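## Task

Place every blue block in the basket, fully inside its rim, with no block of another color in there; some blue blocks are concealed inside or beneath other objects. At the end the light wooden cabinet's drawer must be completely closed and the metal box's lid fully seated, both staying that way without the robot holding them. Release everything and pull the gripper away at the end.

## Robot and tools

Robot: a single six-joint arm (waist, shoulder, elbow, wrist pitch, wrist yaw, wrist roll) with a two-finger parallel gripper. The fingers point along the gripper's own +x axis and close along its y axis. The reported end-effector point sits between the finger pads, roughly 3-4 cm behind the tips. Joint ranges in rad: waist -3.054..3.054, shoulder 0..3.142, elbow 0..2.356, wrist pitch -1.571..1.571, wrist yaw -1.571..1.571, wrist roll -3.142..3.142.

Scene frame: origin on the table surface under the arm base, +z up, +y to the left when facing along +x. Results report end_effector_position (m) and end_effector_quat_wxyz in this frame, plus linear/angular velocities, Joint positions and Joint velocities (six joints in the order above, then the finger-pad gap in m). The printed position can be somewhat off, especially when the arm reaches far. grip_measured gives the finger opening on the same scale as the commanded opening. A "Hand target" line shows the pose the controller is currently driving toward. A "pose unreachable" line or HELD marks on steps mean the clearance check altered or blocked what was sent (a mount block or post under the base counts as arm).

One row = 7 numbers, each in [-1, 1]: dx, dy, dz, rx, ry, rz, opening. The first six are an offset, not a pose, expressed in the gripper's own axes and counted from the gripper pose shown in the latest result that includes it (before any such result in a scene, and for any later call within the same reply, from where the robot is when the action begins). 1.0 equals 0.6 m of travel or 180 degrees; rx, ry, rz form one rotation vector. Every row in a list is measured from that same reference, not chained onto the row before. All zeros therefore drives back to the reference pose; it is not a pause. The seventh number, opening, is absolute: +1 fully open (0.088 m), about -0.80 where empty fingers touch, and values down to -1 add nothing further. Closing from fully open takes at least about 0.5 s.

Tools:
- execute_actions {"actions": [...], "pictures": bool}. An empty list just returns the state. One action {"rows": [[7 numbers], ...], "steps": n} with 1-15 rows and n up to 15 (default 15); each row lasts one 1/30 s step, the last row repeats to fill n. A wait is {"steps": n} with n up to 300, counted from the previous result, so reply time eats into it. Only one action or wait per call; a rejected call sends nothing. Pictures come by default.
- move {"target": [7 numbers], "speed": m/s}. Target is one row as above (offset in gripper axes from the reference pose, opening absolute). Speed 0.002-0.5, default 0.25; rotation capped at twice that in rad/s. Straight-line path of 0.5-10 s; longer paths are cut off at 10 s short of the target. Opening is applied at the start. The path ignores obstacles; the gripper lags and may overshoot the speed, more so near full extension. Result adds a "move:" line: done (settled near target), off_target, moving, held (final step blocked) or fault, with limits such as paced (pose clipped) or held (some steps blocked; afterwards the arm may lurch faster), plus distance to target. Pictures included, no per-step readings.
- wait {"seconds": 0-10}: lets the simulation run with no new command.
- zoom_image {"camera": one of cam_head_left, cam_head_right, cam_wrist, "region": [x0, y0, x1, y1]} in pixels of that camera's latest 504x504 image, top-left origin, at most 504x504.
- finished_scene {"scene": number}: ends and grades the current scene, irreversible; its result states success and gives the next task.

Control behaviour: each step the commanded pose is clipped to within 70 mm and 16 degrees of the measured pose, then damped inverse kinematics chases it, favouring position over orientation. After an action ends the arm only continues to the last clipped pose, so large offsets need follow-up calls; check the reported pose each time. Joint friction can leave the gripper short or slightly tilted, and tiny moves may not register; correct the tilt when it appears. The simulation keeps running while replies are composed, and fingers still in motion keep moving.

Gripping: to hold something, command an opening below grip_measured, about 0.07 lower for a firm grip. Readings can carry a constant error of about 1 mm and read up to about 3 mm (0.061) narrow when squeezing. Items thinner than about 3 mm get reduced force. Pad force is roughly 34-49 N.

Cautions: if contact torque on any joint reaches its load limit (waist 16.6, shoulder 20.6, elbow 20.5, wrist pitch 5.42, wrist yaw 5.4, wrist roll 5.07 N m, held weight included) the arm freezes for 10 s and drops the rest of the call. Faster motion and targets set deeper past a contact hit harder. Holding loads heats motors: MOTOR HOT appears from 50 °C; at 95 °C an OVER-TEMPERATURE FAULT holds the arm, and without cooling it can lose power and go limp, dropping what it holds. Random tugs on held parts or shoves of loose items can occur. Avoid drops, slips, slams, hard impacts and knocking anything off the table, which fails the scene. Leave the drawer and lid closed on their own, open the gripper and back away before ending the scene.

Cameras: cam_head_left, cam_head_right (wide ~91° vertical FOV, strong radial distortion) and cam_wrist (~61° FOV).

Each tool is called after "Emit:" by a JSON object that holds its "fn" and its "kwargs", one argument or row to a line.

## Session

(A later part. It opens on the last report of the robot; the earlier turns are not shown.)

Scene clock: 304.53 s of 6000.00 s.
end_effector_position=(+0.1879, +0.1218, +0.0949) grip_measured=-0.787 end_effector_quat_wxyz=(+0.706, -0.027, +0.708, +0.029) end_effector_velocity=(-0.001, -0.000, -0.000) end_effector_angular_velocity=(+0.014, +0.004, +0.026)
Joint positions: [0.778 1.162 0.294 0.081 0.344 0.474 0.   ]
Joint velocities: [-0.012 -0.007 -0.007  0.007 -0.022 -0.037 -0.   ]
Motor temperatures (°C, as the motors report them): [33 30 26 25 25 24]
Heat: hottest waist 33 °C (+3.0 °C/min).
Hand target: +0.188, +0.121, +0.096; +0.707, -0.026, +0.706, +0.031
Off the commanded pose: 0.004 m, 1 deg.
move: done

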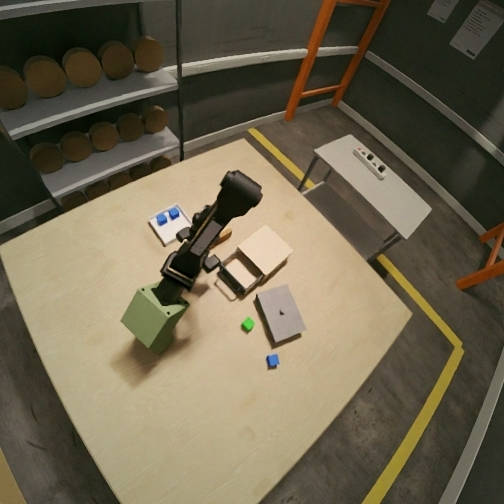

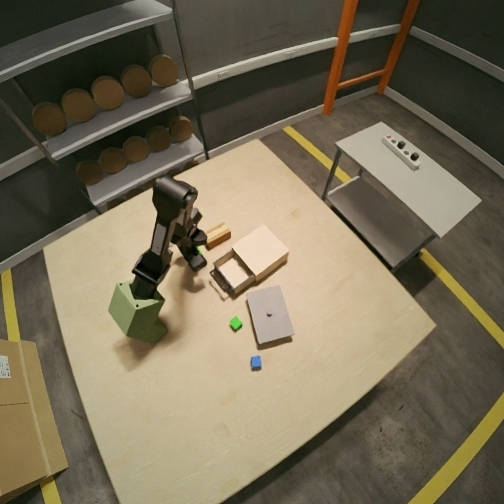

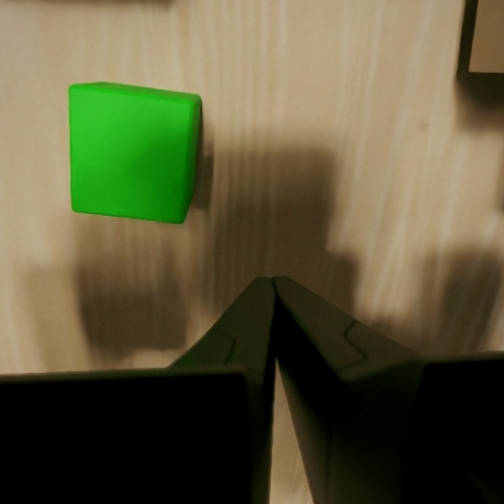

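Emit:
{"fn": "move", "kwargs": {
  "target": [0.038,-0.228,-0.016,0,0,0,-0.8],
  "speed": 0.15
}}

Scene clock: 319.90 s of 6000.00 s.
end_effector_position=(+0.1869, -0.0137, +0.0723) grip_measured=-0.787 end_effector_quat_wxyz=(+0.705, -0.028, +0.709, +0.027) end_effector_velocity=(-0.005, -0.003, -0.001) end_effector_angular_velocity=(+0.007, +0.022, +0.029)
Joint positions: [-0.059  1.314  0.157  0.39  -0.267 -0.101  0.   ]
Joint velocities: [-0.022  0.022  0.002 -0.007 -0.022 -0.051  0.   ]
Motor temperatures (°C, as the motors report them): [31 30 26 25 25 24]
Heat: hottest waist 31 °C (+1.0 °C/min).
Hand target: +0.188, -0.015, +0.071; +0.705, -0.028, +0.708, +0.029
Off the commanded pose: 0.003 m, 0 deg.
After step 90, 10.90 s passed at rest.
move: done

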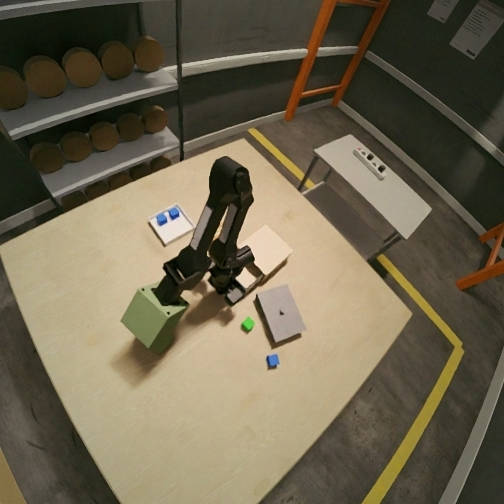

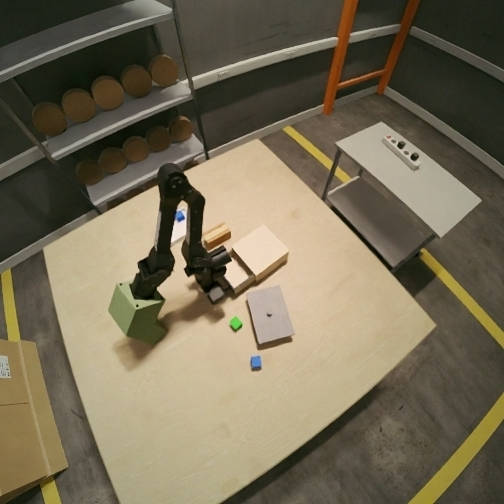

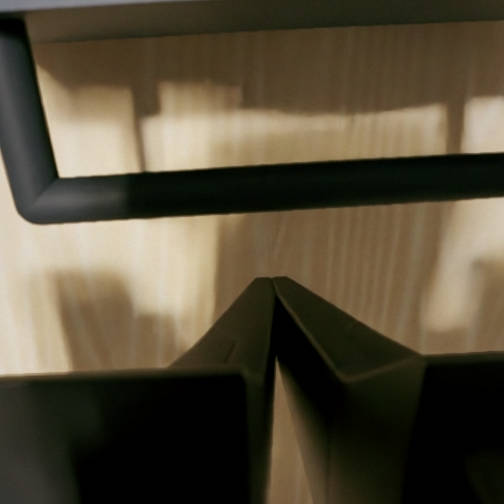

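Emit:
{"fn": "move", "kwargs": {
  "target": [-0.002,0,0.197,0,0,0,-0.8],
  "speed": 0.06
}}

Emit:
{"fn": "move", "kwargs": {
  "target": [0,0,0.025,0,0,0,-0.8],
  "speed": 0.02
}}

Scene clock: 326.37 s of 6000.00 s.
end_effector_position=(+0.3006, -0.0043, +0.0747) grip_measured=-0.787 end_effector_quat_wxyz=(+0.703, -0.027, +0.710, +0.030) end_effector_velocity=(-0.001, -0.002, -0.001) end_effector_angular_velocity=(-0.009, +0.016, +0.002)
Joint positions: [-0.015  1.329  0.615 -0.048 -0.24  -0.074  0.   ]
Joint velocities: [-0.002  0.007  0.012 -0.022  0.007 -0.007 -0.   ]
Motor temperatures (°C, as the motors report them): [31 30 26 25 25 24]
Heat: hottest waist 31 °C (+1.0 °C/min).
Hand target: +0.305, -0.005, +0.073; +0.705, -0.028, +0.709, +0.027
Off the commanded pose: 0.004 m, 0 deg.
After step 90, 1.17 s passed at rest.
move: done

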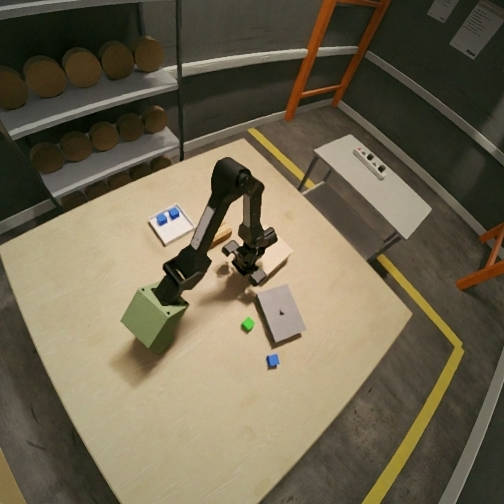

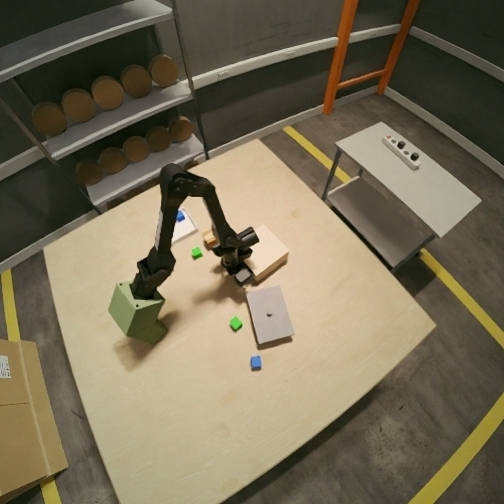

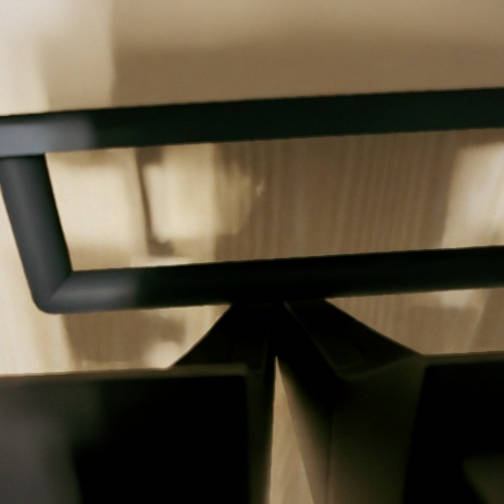

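Scene clock: 327.33 s of 6000.00 s.
end_effector_position=(+0.3080, -0.0035, +0.0755) grip_measured=-0.787 end_effector_quat_wxyz=(+0.699, -0.026, +0.714, +0.030) end_effector_velocity=(+0.001, +0.003, +0.000) end_effector_angular_velocity=(+0.020, +0.002, +0.005)
Joint positions: [-0.014  1.34   0.659 -0.094 -0.24  -0.074  0.   ]
Joint velocities: [-0.002  0.002  0.007 -0.007 -0.022 -0.007  0.   ]
Motor temperatures (°C, as the motors report them): [31 30 26 25 25 24]
Heat: hottest waist 31 °C (+1.0 °C/min).
Hand target: +0.315, -0.003, +0.075; +0.703, -0.027, +0.710, +0.030
Off the commanded pose: 0.008 m, 1 deg.
move: done

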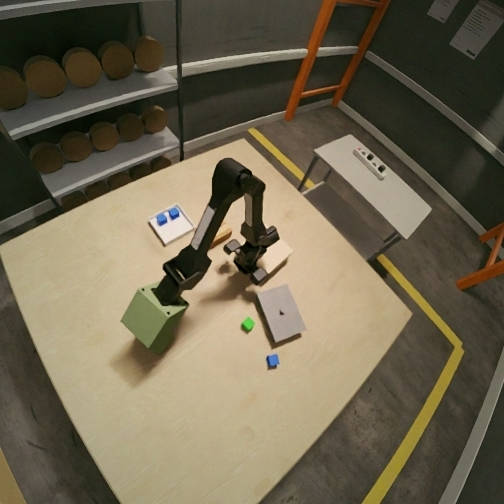

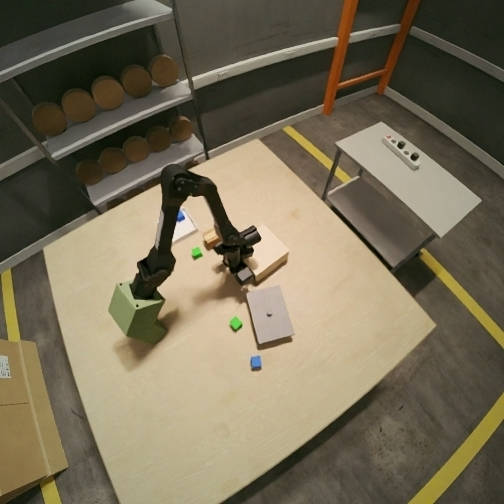

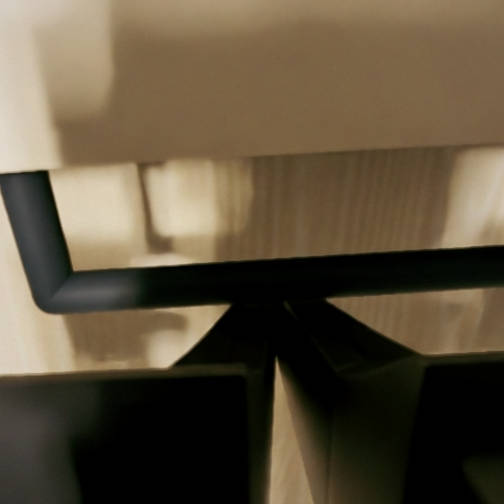

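Emit:
{"fn": "execute_actions", "kwargs": {
  "actions": [
    {"rows": [[0,0,0.014,0,-0.004,0,-0.8],[0,0,0.016,0,-0.004,0,-0.8],[0,0,0.018,0,-0.004,0,-0.8]], "steps": 12}
  ],
  "pictures": false
}}

Emit:
{"fn": "move", "kwargs": {
  "target": [-0.11,0,-0.045,0.024,-0.006,0,0.05],
  "speed": 0.12
}}

Scene clock: 332.67 s of 6000.00 s.
end_effector_position=(+0.3087, -0.0035, +0.0758) grip_measured=-0.787 end_effector_quat_wxyz=(+0.696, -0.025, +0.717, +0.029) end_effector_velocity=(-0.004, +0.000, -0.000) end_effector_angular_velocity=(+0.006, +0.021, +0.000)
Joint positions: [-0.014  1.343  0.669 -0.11  -0.24  -0.074  0.   ]
Joint velocities: [-0.002  0.002  0.002 -0.022 -0.007 -0.007 -0.   ]
Motor temperatures (°C, as the motors report them): [31 30 26 25 25 24]
Heat: hottest waist 31 °C (+0.0 °C/min).
Hand target: +0.319, -0.003, +0.076; +0.703, -0.026, +0.710, +0.030
Off the commanded pose: 0.010 m, 1 deg.
Steps of this call (steps 1 to 90: nothing new was sent; then 1.93 s passed at rest; steps 91 to 102: all 12 steps of this action). Readings (end_effector_position):
91: (+0.3082, -0.0035, +0.0755)
92: (+0.3084, -0.0035, +0.0757)
94: (+0.3086, -0.0035, +0.0757)
98: (+0.3087, -0.0035, +0.0757)
102: the state above

Scene clock: 334.07 s of 6000.00 s.
end_effector_position=(+0.2859, -0.0061, +0.1407) grip_measured=+0.047 end_effector_quat_wxyz=(+0.703, +0.001, +0.711, +0.002) end_effector_velocity=(-0.009, +0.002, +0.003) end_effector_angular_velocity=(+0.008, +0.034, +0.009)
Joint positions: [-0.113  1.009  0.577 -0.354 -0.311 -0.066  0.041]
Joint velocities: [-0.002 -0.017 -0.002 -0.051 -0.007 -0.022 -0.   ]
Motor temperatures (°C, as the motors report them): [31 30 26 25 25 24]
Heat: hottest waist 31 °C (+0.0 °C/min).
Hand target: +0.283, -0.006, +0.142; +0.703, +0.001, +0.711, +0.002
Off the commanded pose: 0.003 m, 0 deg.
move: done

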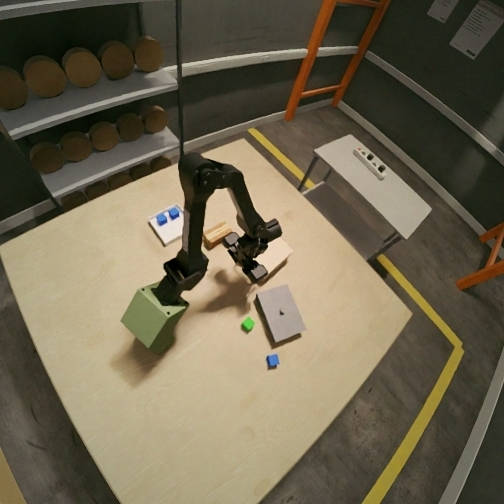

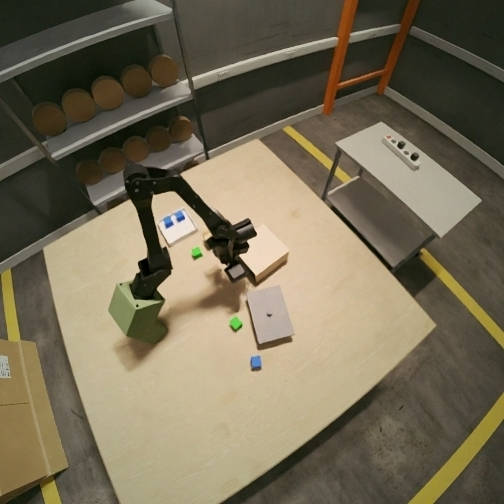

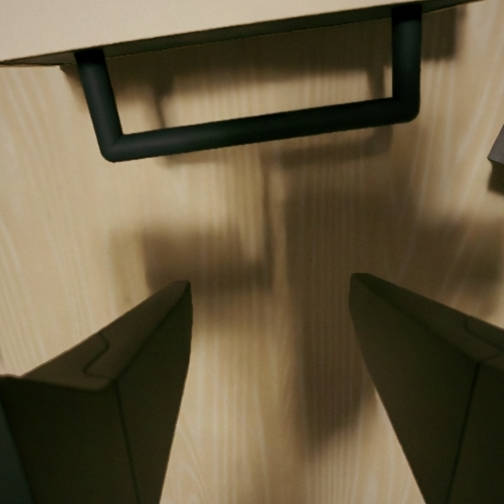

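Emit:
{"fn": "move", "kwargs": {
  "target": [-0.083,-0.357,0.09,0.072,-0.0036,-0.001,0.05],
  "speed": 0.25
}}

Scene clock: 341.33 s of 6000.00 s.
end_effector_position=(+0.3396, -0.2167, +0.1890) grip_measured=+0.047 end_effector_quat_wxyz=(+0.701, +0.077, +0.704, -0.080) end_effector_velocity=(-0.000, -0.001, +0.002) end_effector_angular_velocity=(+0.014, +0.008, -0.001)
Joint positions: [-0.851  1.633  1.238 -0.751 -0.747 -0.536  0.041]
Joint velocities: [-0.007  0.012  0.022 -0.037 -0.007 -0.022 -0.   ]
Motor temperatures (°C, as the motors report them): [30 30 26 24 25 24]
Heat: hottest waist 30 °C (-2.0 °C/min).
Hand target: +0.340, -0.220, +0.188; +0.701, +0.079, +0.704, -0.080
Off the commanded pose: 0.004 m, 0 deg.
After step 90, 2.73 s passed at rest.
move: done

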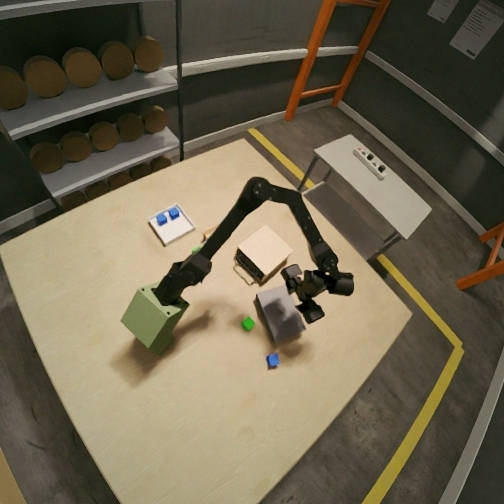

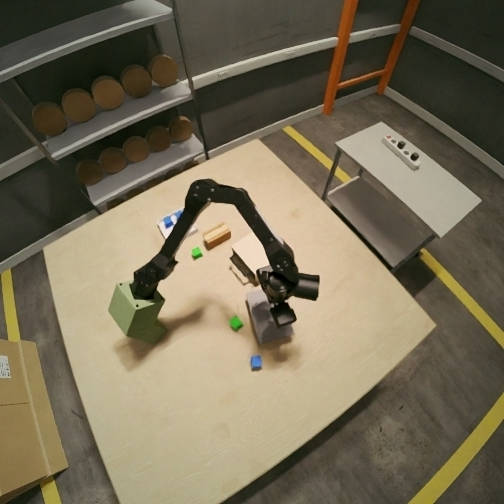

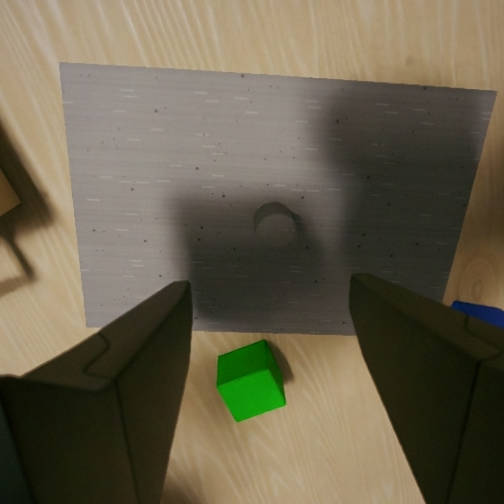

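Emit:
{"fn": "move", "kwargs": {
  "target": [0.107,-0.013,-0.013,0.037,-0.001,0.001,0.05],
  "speed": 0.1
}}

Scene clock: 358.70 s of 6000.00 s.
end_effector_position=(+0.3359, -0.2228, +0.1299) grip_measured=+0.047 end_effector_quat_wxyz=(+0.702, +0.113, +0.693, -0.116) end_effector_velocity=(+0.001, +0.001, -0.001) end_effector_angular_velocity=(+0.007, -0.005, -0.004)
Joint positions: [-0.748  1.734  1.155 -0.465 -0.707 -0.298  0.041]
Joint velocities: [ 0.002  0.002 -0.002  0.007 -0.007  0.007  0.   ]
Motor temperatures (°C, as the motors report them): [32 30 27 24 25 24]
Heat: hottest waist 32 °C (-1.0 °C/min).
Hand target: +0.330, -0.223, +0.125; +0.697, +0.119, +0.697, -0.120
Off the commanded pose: 0.008 m, 1 deg.
After step 90, 13.27 s passed at rest.
move: done

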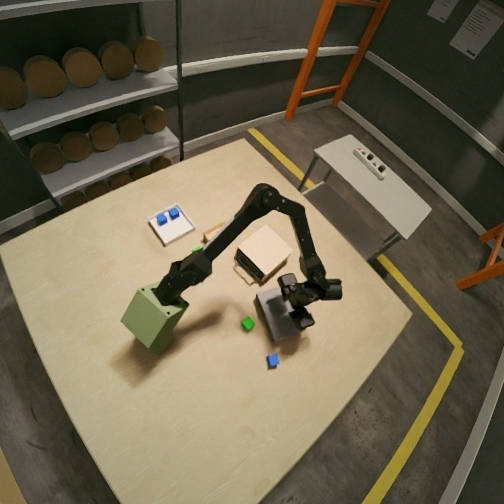

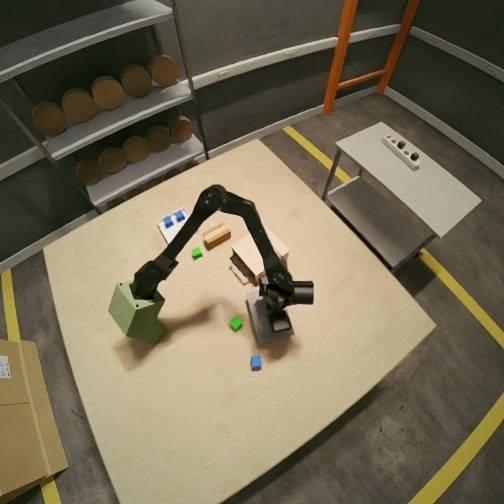

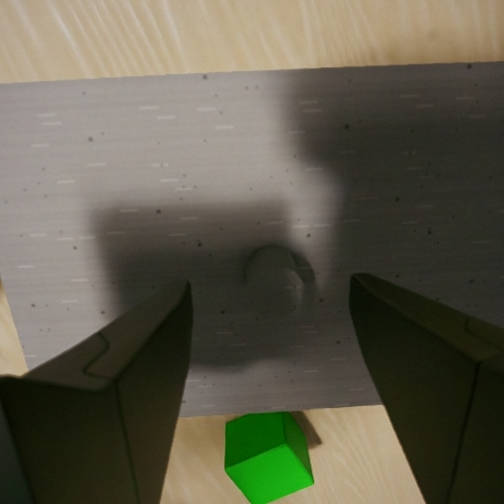

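Emit:
{"fn": "zoom_image", "kwargs": {
  "camera": "cam_wrist",
  "region": [180, 200, 380, 360]
}}

Region (180, 200, 380, 360) of cam_wrist's 504x504 image, scaled by 2.520, with more detail than that image has; it fills the top 403 rows of this view, and the rest is white.

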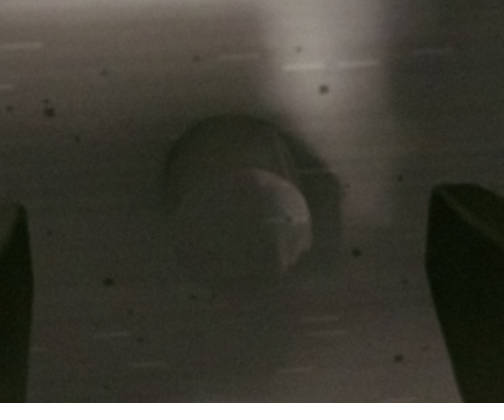

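Emit:
{"fn": "execute_actions", "kwargs": {
  "actions": [
    {"rows": [[0.010,-0.005,-0.012,0.006,0.005,0,0.05],[0.014,-0.006,-0.014,0.007,0.006,0,0.05],[0.018,-0.007,-0.016,0.008,0.007,0,0.05],[0.022,-0.007,-0.016,0.008,0.008,0,0.05],[0.026,-0.007,-0.016,0.008,0.008,0,0.05],[0.030,-0.007,-0.016,0.008,0.008,0,0.05],[0.034,-0.007,-0.0165,0.008,0.008,0,0.05],[0.038,-0.007,-0.0165,0.008,0.008,0,0.05],[0.042,-0.007,-0.0165,0.008,0.008,0,0.05],[0.046,-0.007,-0.0165,0.008,0.008,0,0.05],[0.049,-0.007,-0.017,0.008,0.008,0,0.05],[0.052,-0.007,-0.017,0.008,0.008,0,0.05],[0.054,-0.007,-0.017,0.008,0.008,0,0.05],[0.056,-0.007,-0.017,0.008,0.008,0,0.05],[0.058,-0.007,-0.017,0.008,0.008,0,0.05]], "steps": 15}
  ],
  "pictures": false
}}

Emit:
{"fn": "execute_actions", "kwargs": {
  "actions": [
    {"steps": 20}
  ]
}}

Scene clock: 374.20 s of 6000.00 s.
end_effector_position=(+0.3310, -0.2236, +0.1049) grip_measured=+0.047 end_effector_quat_wxyz=(+0.697, +0.117, +0.697, -0.120) end_effector_velocity=(-0.002, +0.000, -0.046) end_effector_angular_velocity=(+0.002, +0.016, +0.032)
Joint positions: [-0.707  1.79   1.14  -0.379 -0.683 -0.25   0.041]
Joint velocities: [ 0.085  0.105 -0.007  0.154  0.051  0.051 -0.   ]
Motor temperatures (°C, as the motors report them): [33 30 26 24 25 24]
Heat: hottest waist 33 °C (+1.0 °C/min).
Hand target: +0.325, -0.223, +0.095; +0.692, +0.123, +0.700, -0.124
Off the commanded pose: 0.011 m, 1 deg.
Steps of this call (steps 1 to 90: nothing new was sent; then 12.00 s passed at rest; steps 91 to 105: all 15 steps of this action). Readings (end_effector_position):
91: (+0.3358, -0.2230, +0.1293)
92: (+0.3354, -0.2232, +0.1289)
94: (+0.3344, -0.2239, +0.1272)
98: (+0.3319, -0.2242, +0.1194)
105: the state above

Scene clock: 374.87 s of 6000.00 s.
end_effector_position=(+0.3311, -0.2238, +0.0998) grip_measured=+0.047 end_effector_quat_wxyz=(+0.698, +0.117, +0.696, -0.120) end_effector_velocity=(-0.001, +0.001, +0.001) end_effector_angular_velocity=(+0.007, +0.000, +0.001)
Joint positions: [-0.698  1.802  1.139 -0.359 -0.678 -0.239  0.041]
Joint velocities: [-0.002 -0.002 -0.002 -0.007 -0.007 -0.007  0.   ]
Motor temperatures (°C, as the motors report them): [33 30 26 24 25 24]
Heat: hottest waist 33 °C (+1.0 °C/min).
Hand target: +0.325, -0.223, +0.095; +0.692, +0.123, +0.700, -0.123
Off the commanded pose: 0.008 m, 1 deg.
Steps of this call (steps 1 to 20: nothing new was sent). Readings (end_effector_position):
1: (+0.3310, -0.2235, +0.1035)
2: (+0.3308, -0.2234, +0.1023)
4: (+0.3307, -0.2233, +0.1009)
8: (+0.3310, -0.2237, +0.1002)
20: the state above

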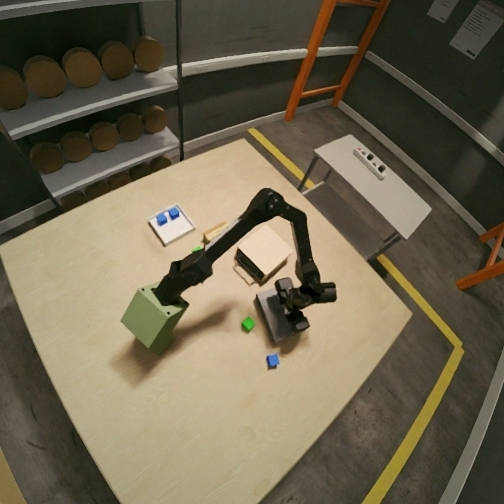

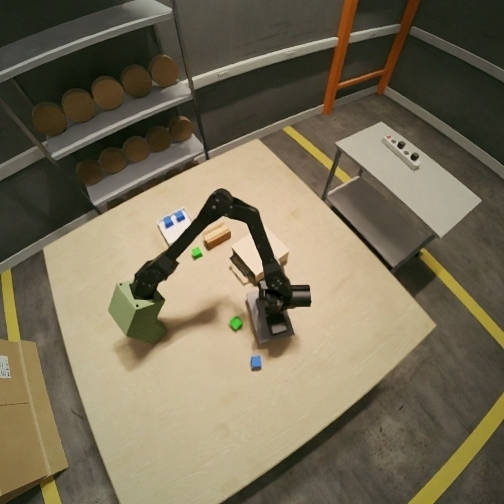

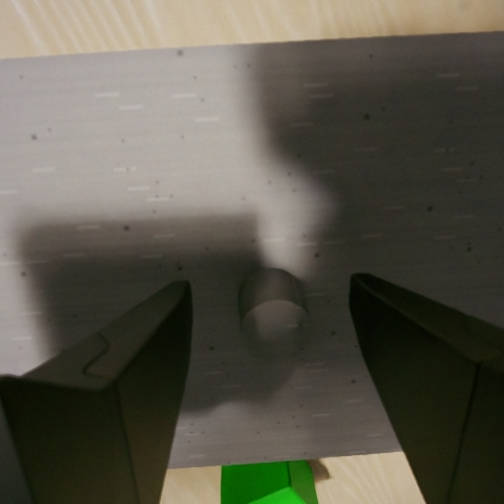

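Emit:
{"fn": "execute_actions", "kwargs": {
  "actions": [
    {"rows": [[0.009,-0.002,-0.010,0.004,0.004,0,0.05],[0.010,-0.002,-0.010,0.004,0.004,0,0.05],[0.011,-0.002,-0.010,0.004,0.004,0,0.05],[0.012,-0.002,-0.010,0.004,0.004,0,0.05]], "steps": 12}
  ],
  "pictures": false
}}

Emit:
{"fn": "execute_actions", "kwargs": {
  "actions": [
    {"rows": [[0,0,0,0,0,0,-0.62]], "steps": 15}
  ]
}}

Scene clock: 378.83 s of 6000.00 s.
end_effector_position=(+0.3307, -0.2233, +0.0970) grip_measured=+0.047 end_effector_quat_wxyz=(+0.698, +0.117, +0.696, -0.121) end_effector_velocity=(+0.001, -0.000, +0.001) end_effector_angular_velocity=(+0.001, -0.009, -0.004)
Joint positions: [-0.692  1.806  1.134 -0.345 -0.674 -0.232  0.041]
Joint velocities: [-0.002 -0.002 -0.002  0.007 -0.007  0.007 -0.   ]
Motor temperatures (°C, as the motors report them): [33 30 26 24 25 24]
Heat: hottest waist 33 °C (+2.0 °C/min).
Hand target: +0.325, -0.223, +0.093; +0.693, +0.122, +0.700, -0.124
Off the commanded pose: 0.007 m, 1 deg.
Steps of this call (steps 1 to 90: nothing new was sent; then 0.57 s passed at rest; steps 91 to 102: all 12 steps of this action). Readings (end_effector_position):
91: (+0.3311, -0.2238, +0.0996)
92: (+0.3311, -0.2239, +0.0994)
94: (+0.3310, -0.2237, +0.0987)
98: (+0.3307, -0.2232, +0.0973)
102: the state above

Scene clock: 379.33 s of 6000.00 s.
end_effector_position=(+0.3305, -0.2237, +0.0971) grip_measured=-0.489 end_effector_quat_wxyz=(+0.698, +0.116, +0.696, -0.121) end_effector_velocity=(-0.001, +0.001, +0.001) end_effector_angular_velocity=(+0.007, +0.000, -0.014)
Joint positions: [-0.693  1.806  1.134 -0.345 -0.672 -0.232  0.015]
Joint velocities: [-0.002 -0.002 -0.002 -0.007 -0.007  0.007  0.   ]
Motor temperatures (°C, as the motors report them): [33 30 26 24 25 24]
Heat: hottest waist 33 °C (+2.0 °C/min).
Hand target: +0.331, -0.223, +0.097; +0.698, +0.117, +0.696, -0.121
Off the commanded pose: 0.000 m, 0 deg.
Steps of this call (steps 1 to 15: all 15 steps of this action). Readings (end_effector_position):
1: (+0.3307, -0.2233, +0.0970)
2: (+0.3307, -0.2233, +0.0970)
4: (+0.3307, -0.2233, +0.0970)
8: (+0.3305, -0.2237, +0.0971)
15: the state above

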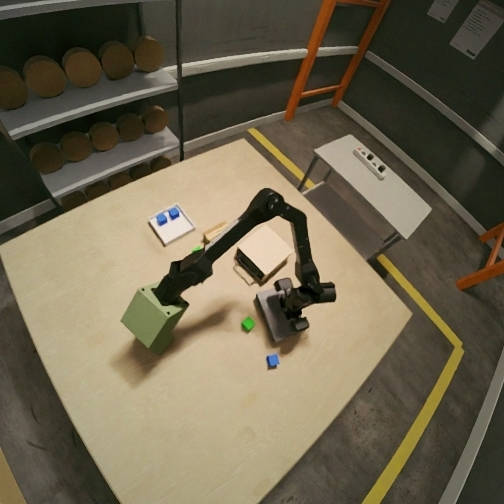

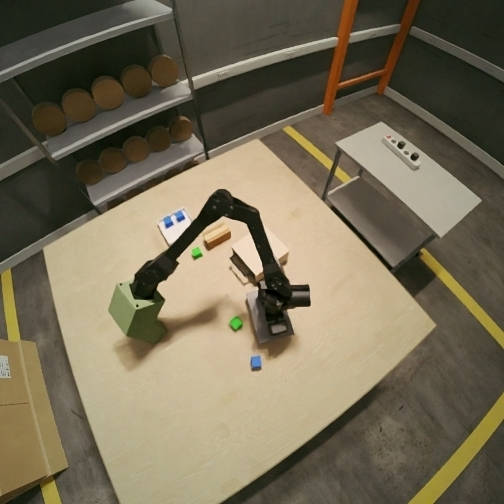

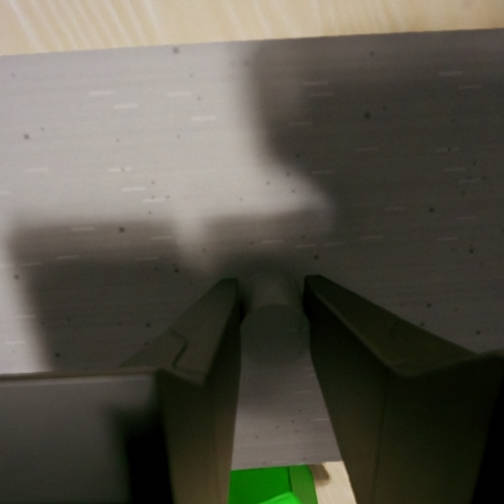

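Emit:
{"fn": "execute_actions", "kwargs": {
  "actions": [
    {"rows": [[-0.004,0.0007,0.003,-0.0012,-0.0018,-0.0004,-0.62],[-0.008,0.0013,0.006,-0.0025,-0.0036,-0.0009,-0.62],[-0.012,0.002,0.009,-0.0037,-0.0055,-0.0013,-0.62],[-0.016,0.0027,0.012,-0.005,-0.0073,-0.0018,-0.62],[-0.019,0.0027,0.012,-0.005,-0.0073,-0.0018,-0.62],[-0.022,0.0027,0.012,-0.005,-0.0073,-0.0018,-0.62],[-0.025,0.0027,0.012,-0.005,-0.0073,-0.0018,-0.62],[-0.028,0.0027,0.012,-0.005,-0.0073,-0.0018,-0.62],[-0.031,0.0027,0.012,-0.005,-0.0073,-0.0018,-0.62],[-0.034,0.0027,0.012,-0.005,-0.0073,-0.0018,-0.62],[-0.037,0.0027,0.012,-0.005,-0.0073,-0.0018,-0.62],[-0.040,0.0027,0.012,-0.005,-0.0073,-0.0018,-0.62],[-0.043,0.0027,0.012,-0.005,-0.0073,-0.0018,-0.62],[-0.046,0.0027,0.012,-0.005,-0.0073,-0.0018,-0.62],[-0.049,0.0027,0.012,-0.005,-0.0073,-0.0018,-0.62]], "steps": 15}
  ],
  "pictures": false
}}

Emit:
{"fn": "execute_actions", "kwargs": {
  "actions": [
    {"steps": 15}
  ]
}}

Scene clock: 404.70 s of 6000.00 s.
end_effector_position=(+0.3309, -0.2225, +0.1128) grip_measured=-0.489 end_effector_quat_wxyz=(+0.699, +0.115, +0.696, -0.120) end_effector_velocity=(-0.003, +0.001, +0.053) end_effector_angular_velocity=(+0.007, -0.012, -0.002)
Joint positions: [-0.719  1.766  1.134 -0.4   -0.687 -0.262  0.015]
Joint velocities: [-0.105 -0.12  -0.002 -0.183 -0.066 -0.11  -0.   ]
Motor temperatures (°C, as the motors report them): [34 31 26 24 25 24]
Heat: hottest waist 34 °C (+3.0 °C/min).
Hand target: +0.338, -0.224, +0.126; +0.706, +0.107, +0.689, -0.120
Off the commanded pose: 0.015 m, 1 deg.
Steps of this call (steps 1 to 90: nothing new was sent; then 21.87 s passed at rest; steps 91 to 105: all 15 steps of this action). Readings (end_effector_position):
91: (+0.3305, -0.2237, +0.0971)
92: (+0.3305, -0.2237, +0.0972)
94: (+0.3309, -0.2236, +0.0976)
98: (+0.3306, -0.2225, +0.1003)
105: the state above

Scene clock: 405.20 s of 6000.00 s.
end_effector_position=(+0.3302, -0.2223, +0.1183) grip_measured=-0.489 end_effector_quat_wxyz=(+0.698, +0.116, +0.696, -0.121) end_effector_velocity=(-0.000, +0.000, +0.003) end_effector_angular_velocity=(+0.002, -0.004, +0.001)
Joint positions: [-0.73   1.754  1.134 -0.422 -0.693 -0.274  0.015]
Joint velocities: [-0.007 -0.007 -0.002 -0.007 -0.007 -0.007 -0.   ]
Motor temperatures (°C, as the motors report them): [34 31 26 24 25 24]
Heat: hottest waist 34 °C (+3.0 °C/min).
Hand target: +0.338, -0.224, +0.126; +0.706, +0.107, +0.689, -0.120
Off the commanded pose: 0.011 m, 2 deg.
Steps of this call (steps 1 to 15: nothing new was sent). Readings (end_effector_position):
1: (+0.3307, -0.2226, +0.1144)
2: (+0.3306, -0.2227, +0.1156)
4: (+0.3306, -0.2228, +0.1171)
8: (+0.3304, -0.2224, +0.1180)
15: the state above

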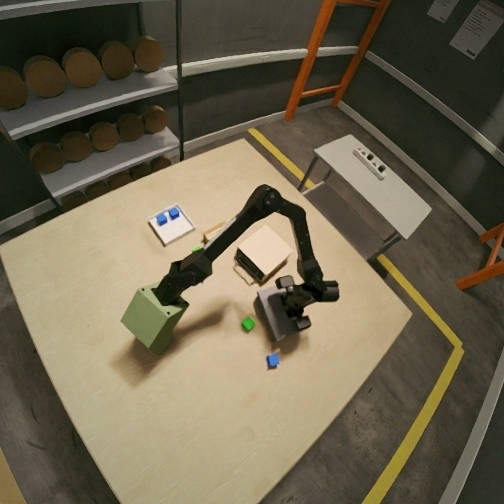

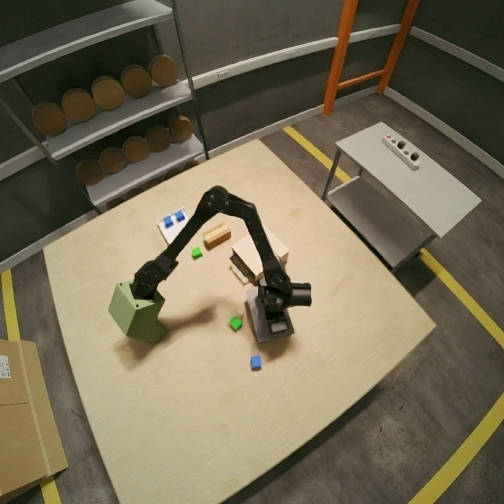

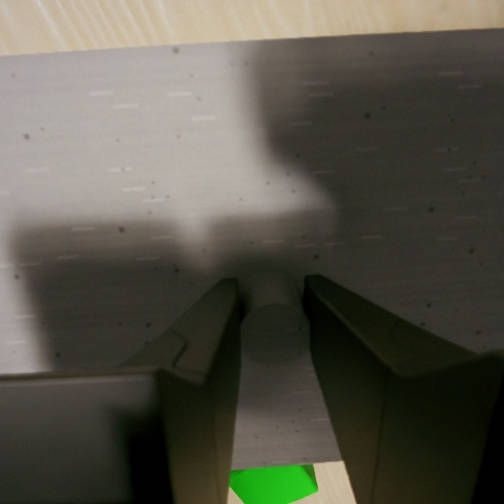

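Emit:
{"fn": "execute_actions", "kwargs": {
  "actions": []
}}

Scene clock: 422.80 s of 6000.00 s.
end_effector_position=(+0.3301, -0.2222, +0.1183) grip_measured=-0.489 end_effector_quat_wxyz=(+0.698, +0.116, +0.696, -0.121) end_effector_velocity=(-0.002, -0.000, +0.001) end_effector_angular_velocity=(-0.005, +0.008, +0.001)
Joint positions: [-0.73   1.754  1.134 -0.423 -0.693 -0.274  0.015]
Joint velocities: [-0.002 -0.002 -0.002 -0.007  0.007 -0.007 -0.   ]
Motor temperatures (°C, as the motors report them): [35 33 27 24 25 24]
Heat: hottest waist 35 °C (+2.0 °C/min).
Hand target: +0.337, -0.224, +0.126; +0.706, +0.107, +0.690, -0.120
Off the commanded pose: 0.011 m, 2 deg.
Steps of this call (steps 1 to 90: nothing new was sent; then 14.60 s passed at rest). Readings (end_effector_position):
1: (+0.3301, -0.2222, +0.1183)
2: (+0.3301, -0.2222, +0.1183)
4: (+0.3301, -0.2222, +0.1183)
8: (+0.3301, -0.2222, +0.1183)
90: the state above

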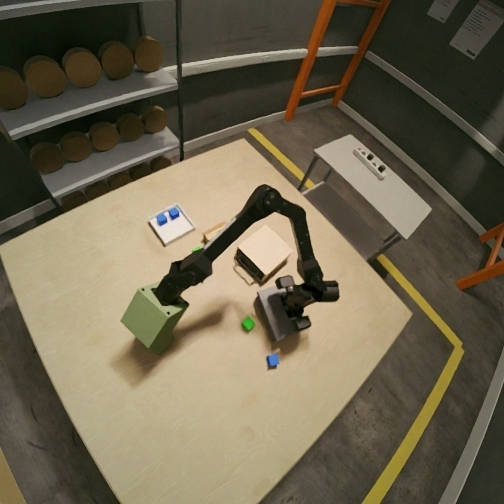

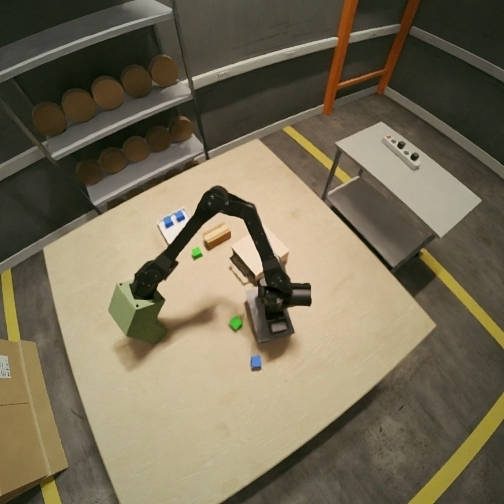

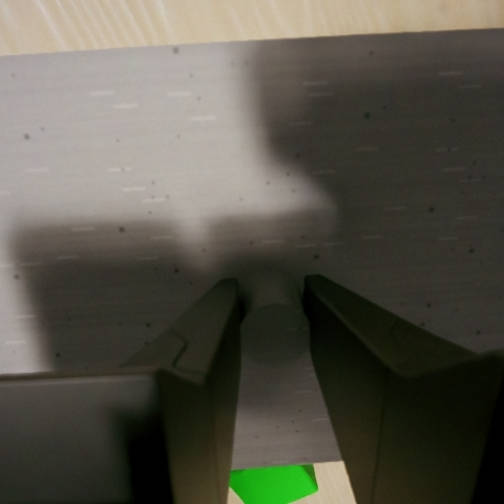

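Emit:
{"fn": "move", "kwargs": {
  "target": [-0.045, -0.002, 0.012, 0, 0, 0, -0.62],
  "speed": 0.05
}}

Emit:
{"fn": "move", "kwargs": {
  "target": [0.0, 0.0, 0.26, 0, 0, 0, -0.62],
  "speed": 0.12
}}

Scene clock: 427.37 s of 6000.00 s.
end_effector_position=(+0.3292, -0.2237, +0.1376) grip_measured=-0.489 end_effector_quat_wxyz=(+0.690, +0.125, +0.702, -0.122) end_effector_velocity=(-0.004, +0.005, +0.002) end_effector_angular_velocity=(+0.029, +0.006, +0.007)
Joint positions: [-0.772  1.735  1.176 -0.545 -0.714 -0.326  0.015]
Joint velocities: [-0.007 -0.002 -0.002 -0.037 -0.022 -0.037 -0.001]
Motor temperatures (°C, as the motors report them): [35 34 27 24 25 24]
Heat: hottest waist 35 °C (+2.0 °C/min).
Hand target: +0.336, -0.226, +0.145; +0.698, +0.116, +0.696, -0.121
Off the commanded pose: 0.011 m, 2 deg.
After step 90, 0.67 s passed at rest.
move: off_target

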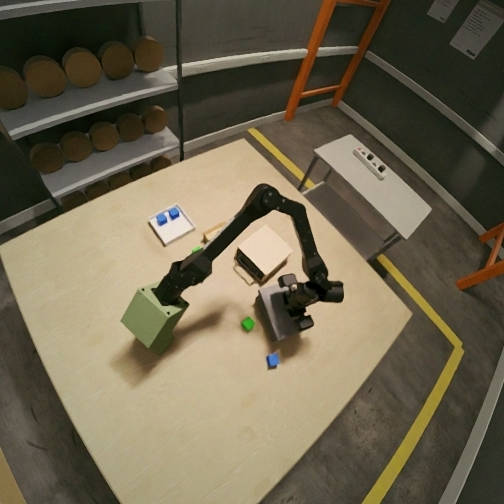

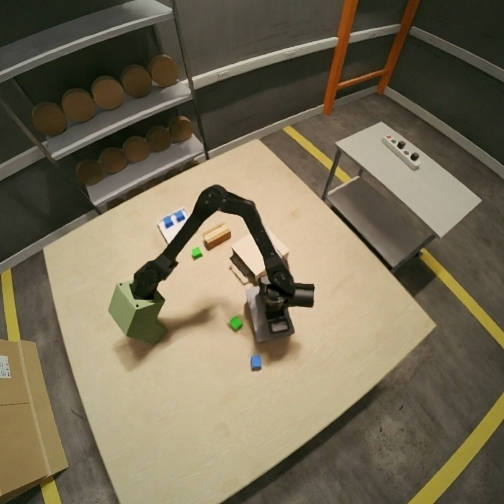

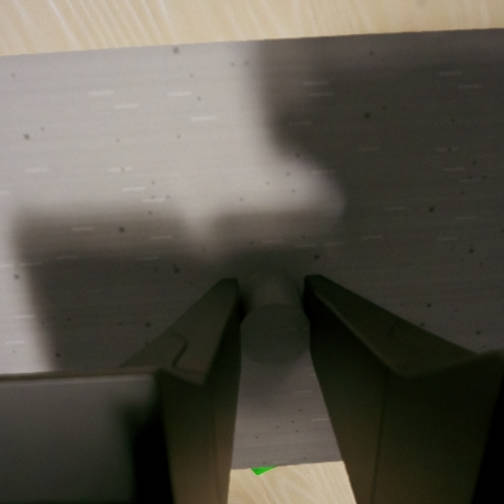

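Scene clock: 429.23 s of 6000.00 s.
end_effector_position=(+0.4751, -0.2744, +0.1353) grip_measured=-0.489 end_effector_quat_wxyz=(+0.690, +0.128, +0.702, -0.121) end_effector_velocity=(+0.002, -0.002, +0.003) end_effector_angular_velocity=(+0.008, +0.006, -0.008)
Joint positions: [-0.686  2.176  2.17  -1.036 -0.678 -0.227  0.015]
Joint velocities: [-0.007  0.027  0.061 -0.051 -0.007 -0.007 -0.   ]
Motor temperatures (°C, as the motors report them): [35 34 27 24 25 24]
Heat: hottest waist 35 °C (+2.0 °C/min).
Hand target: +0.476, -0.278, +0.136; +0.691, +0.125, +0.702, -0.122
Off the commanded pose: 0.003 m, 0 deg.
move: done

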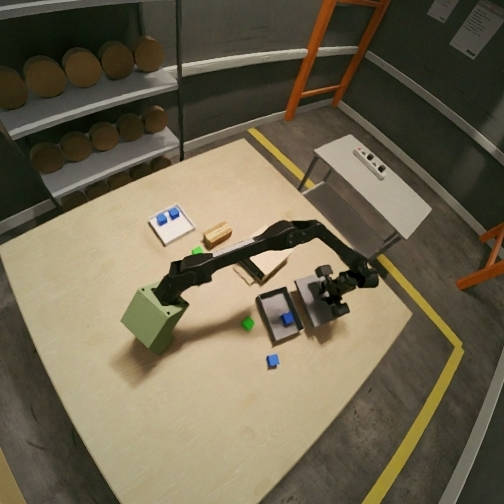

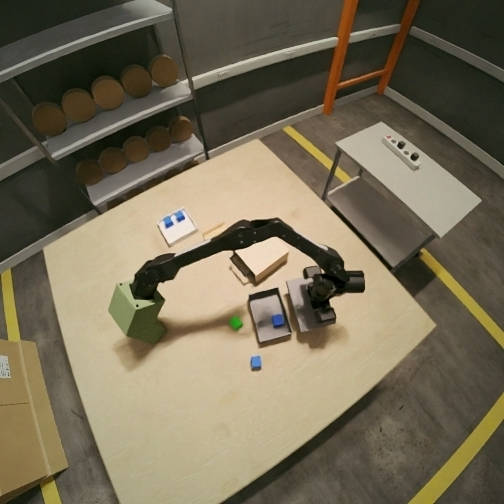

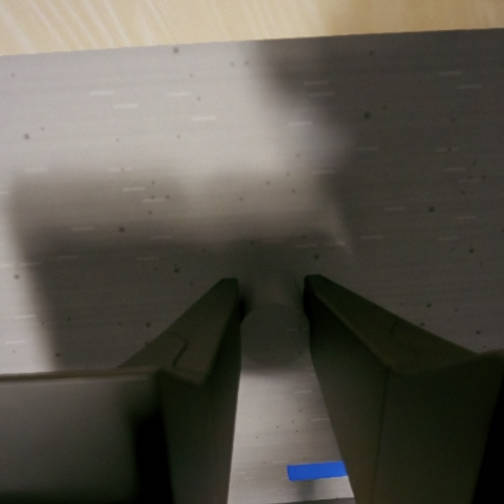

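Emit:
{"fn": "zoom_image", "kwargs": {
  "camera": "cam_head_right",
  "region": [200, 220, 380, 400]
}}

Region (200, 220, 380, 400) of cam_head_right's 504x504 image, scaled by 2.800, with more detail than that image has.

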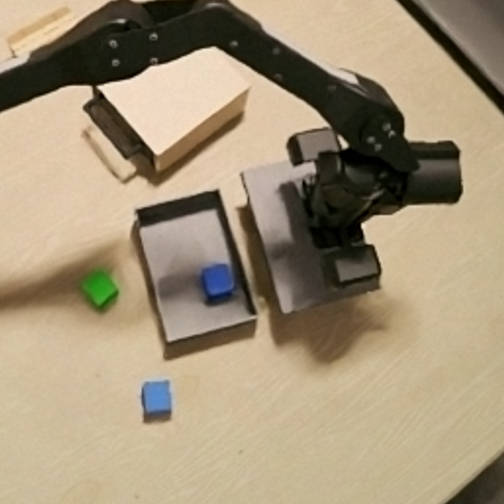

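Emit:
{"fn": "move", "kwargs": {
  "target": [0.092, 0.0, -0.012, -0.002, -0.005, -0.004, -0.62],
  "speed": 0.06
}}

Scene clock: 450.70 s of 6000.00 s.
end_effector_position=(+0.4732, -0.2676, +0.0836) grip_measured=-0.489 end_effector_quat_wxyz=(+0.699, +0.117, +0.695, -0.118) end_effector_velocity=(+0.004, +0.001, +0.002) end_effector_angular_velocity=(+0.013, -0.019, +0.013)
Joint positions: [-0.608  2.188  2.03  -0.803 -0.632 -0.145  0.015]
Joint velocities: [-0.002 -0.002  0.002  0.007 -0.022 -0.007 -0.   ]
Motor temperatures (°C, as the motors report them): [38 35 28 24 25 24]
Heat: hottest waist 38 °C (+5.1 °C/min).
Hand target: +0.468, -0.271, +0.080; +0.695, +0.121, +0.697, -0.124
Off the commanded pose: 0.008 m, 1 deg.
After step 90, 17.13 s passed at rest.
move: done

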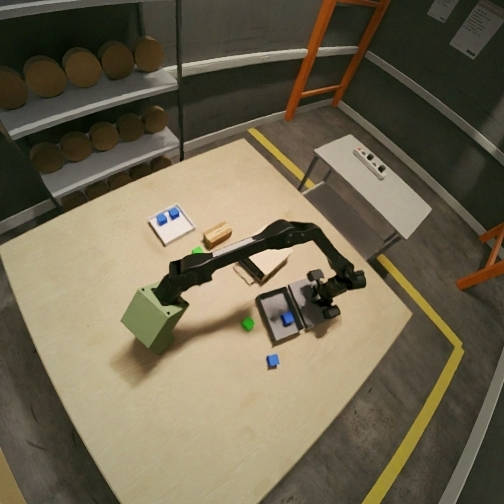

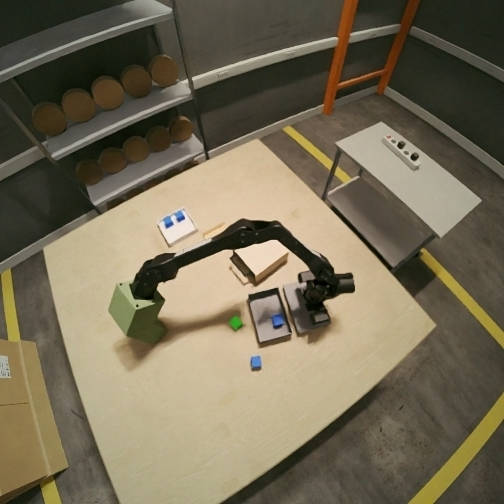

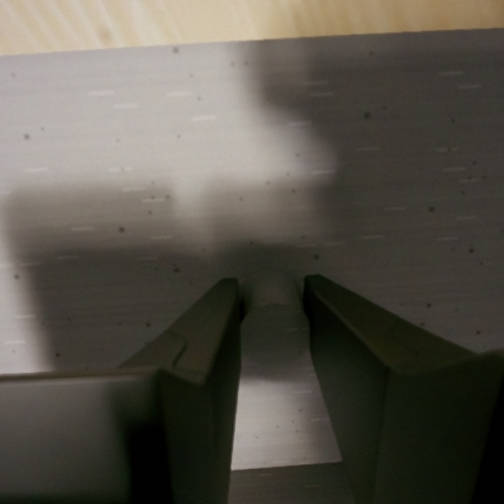

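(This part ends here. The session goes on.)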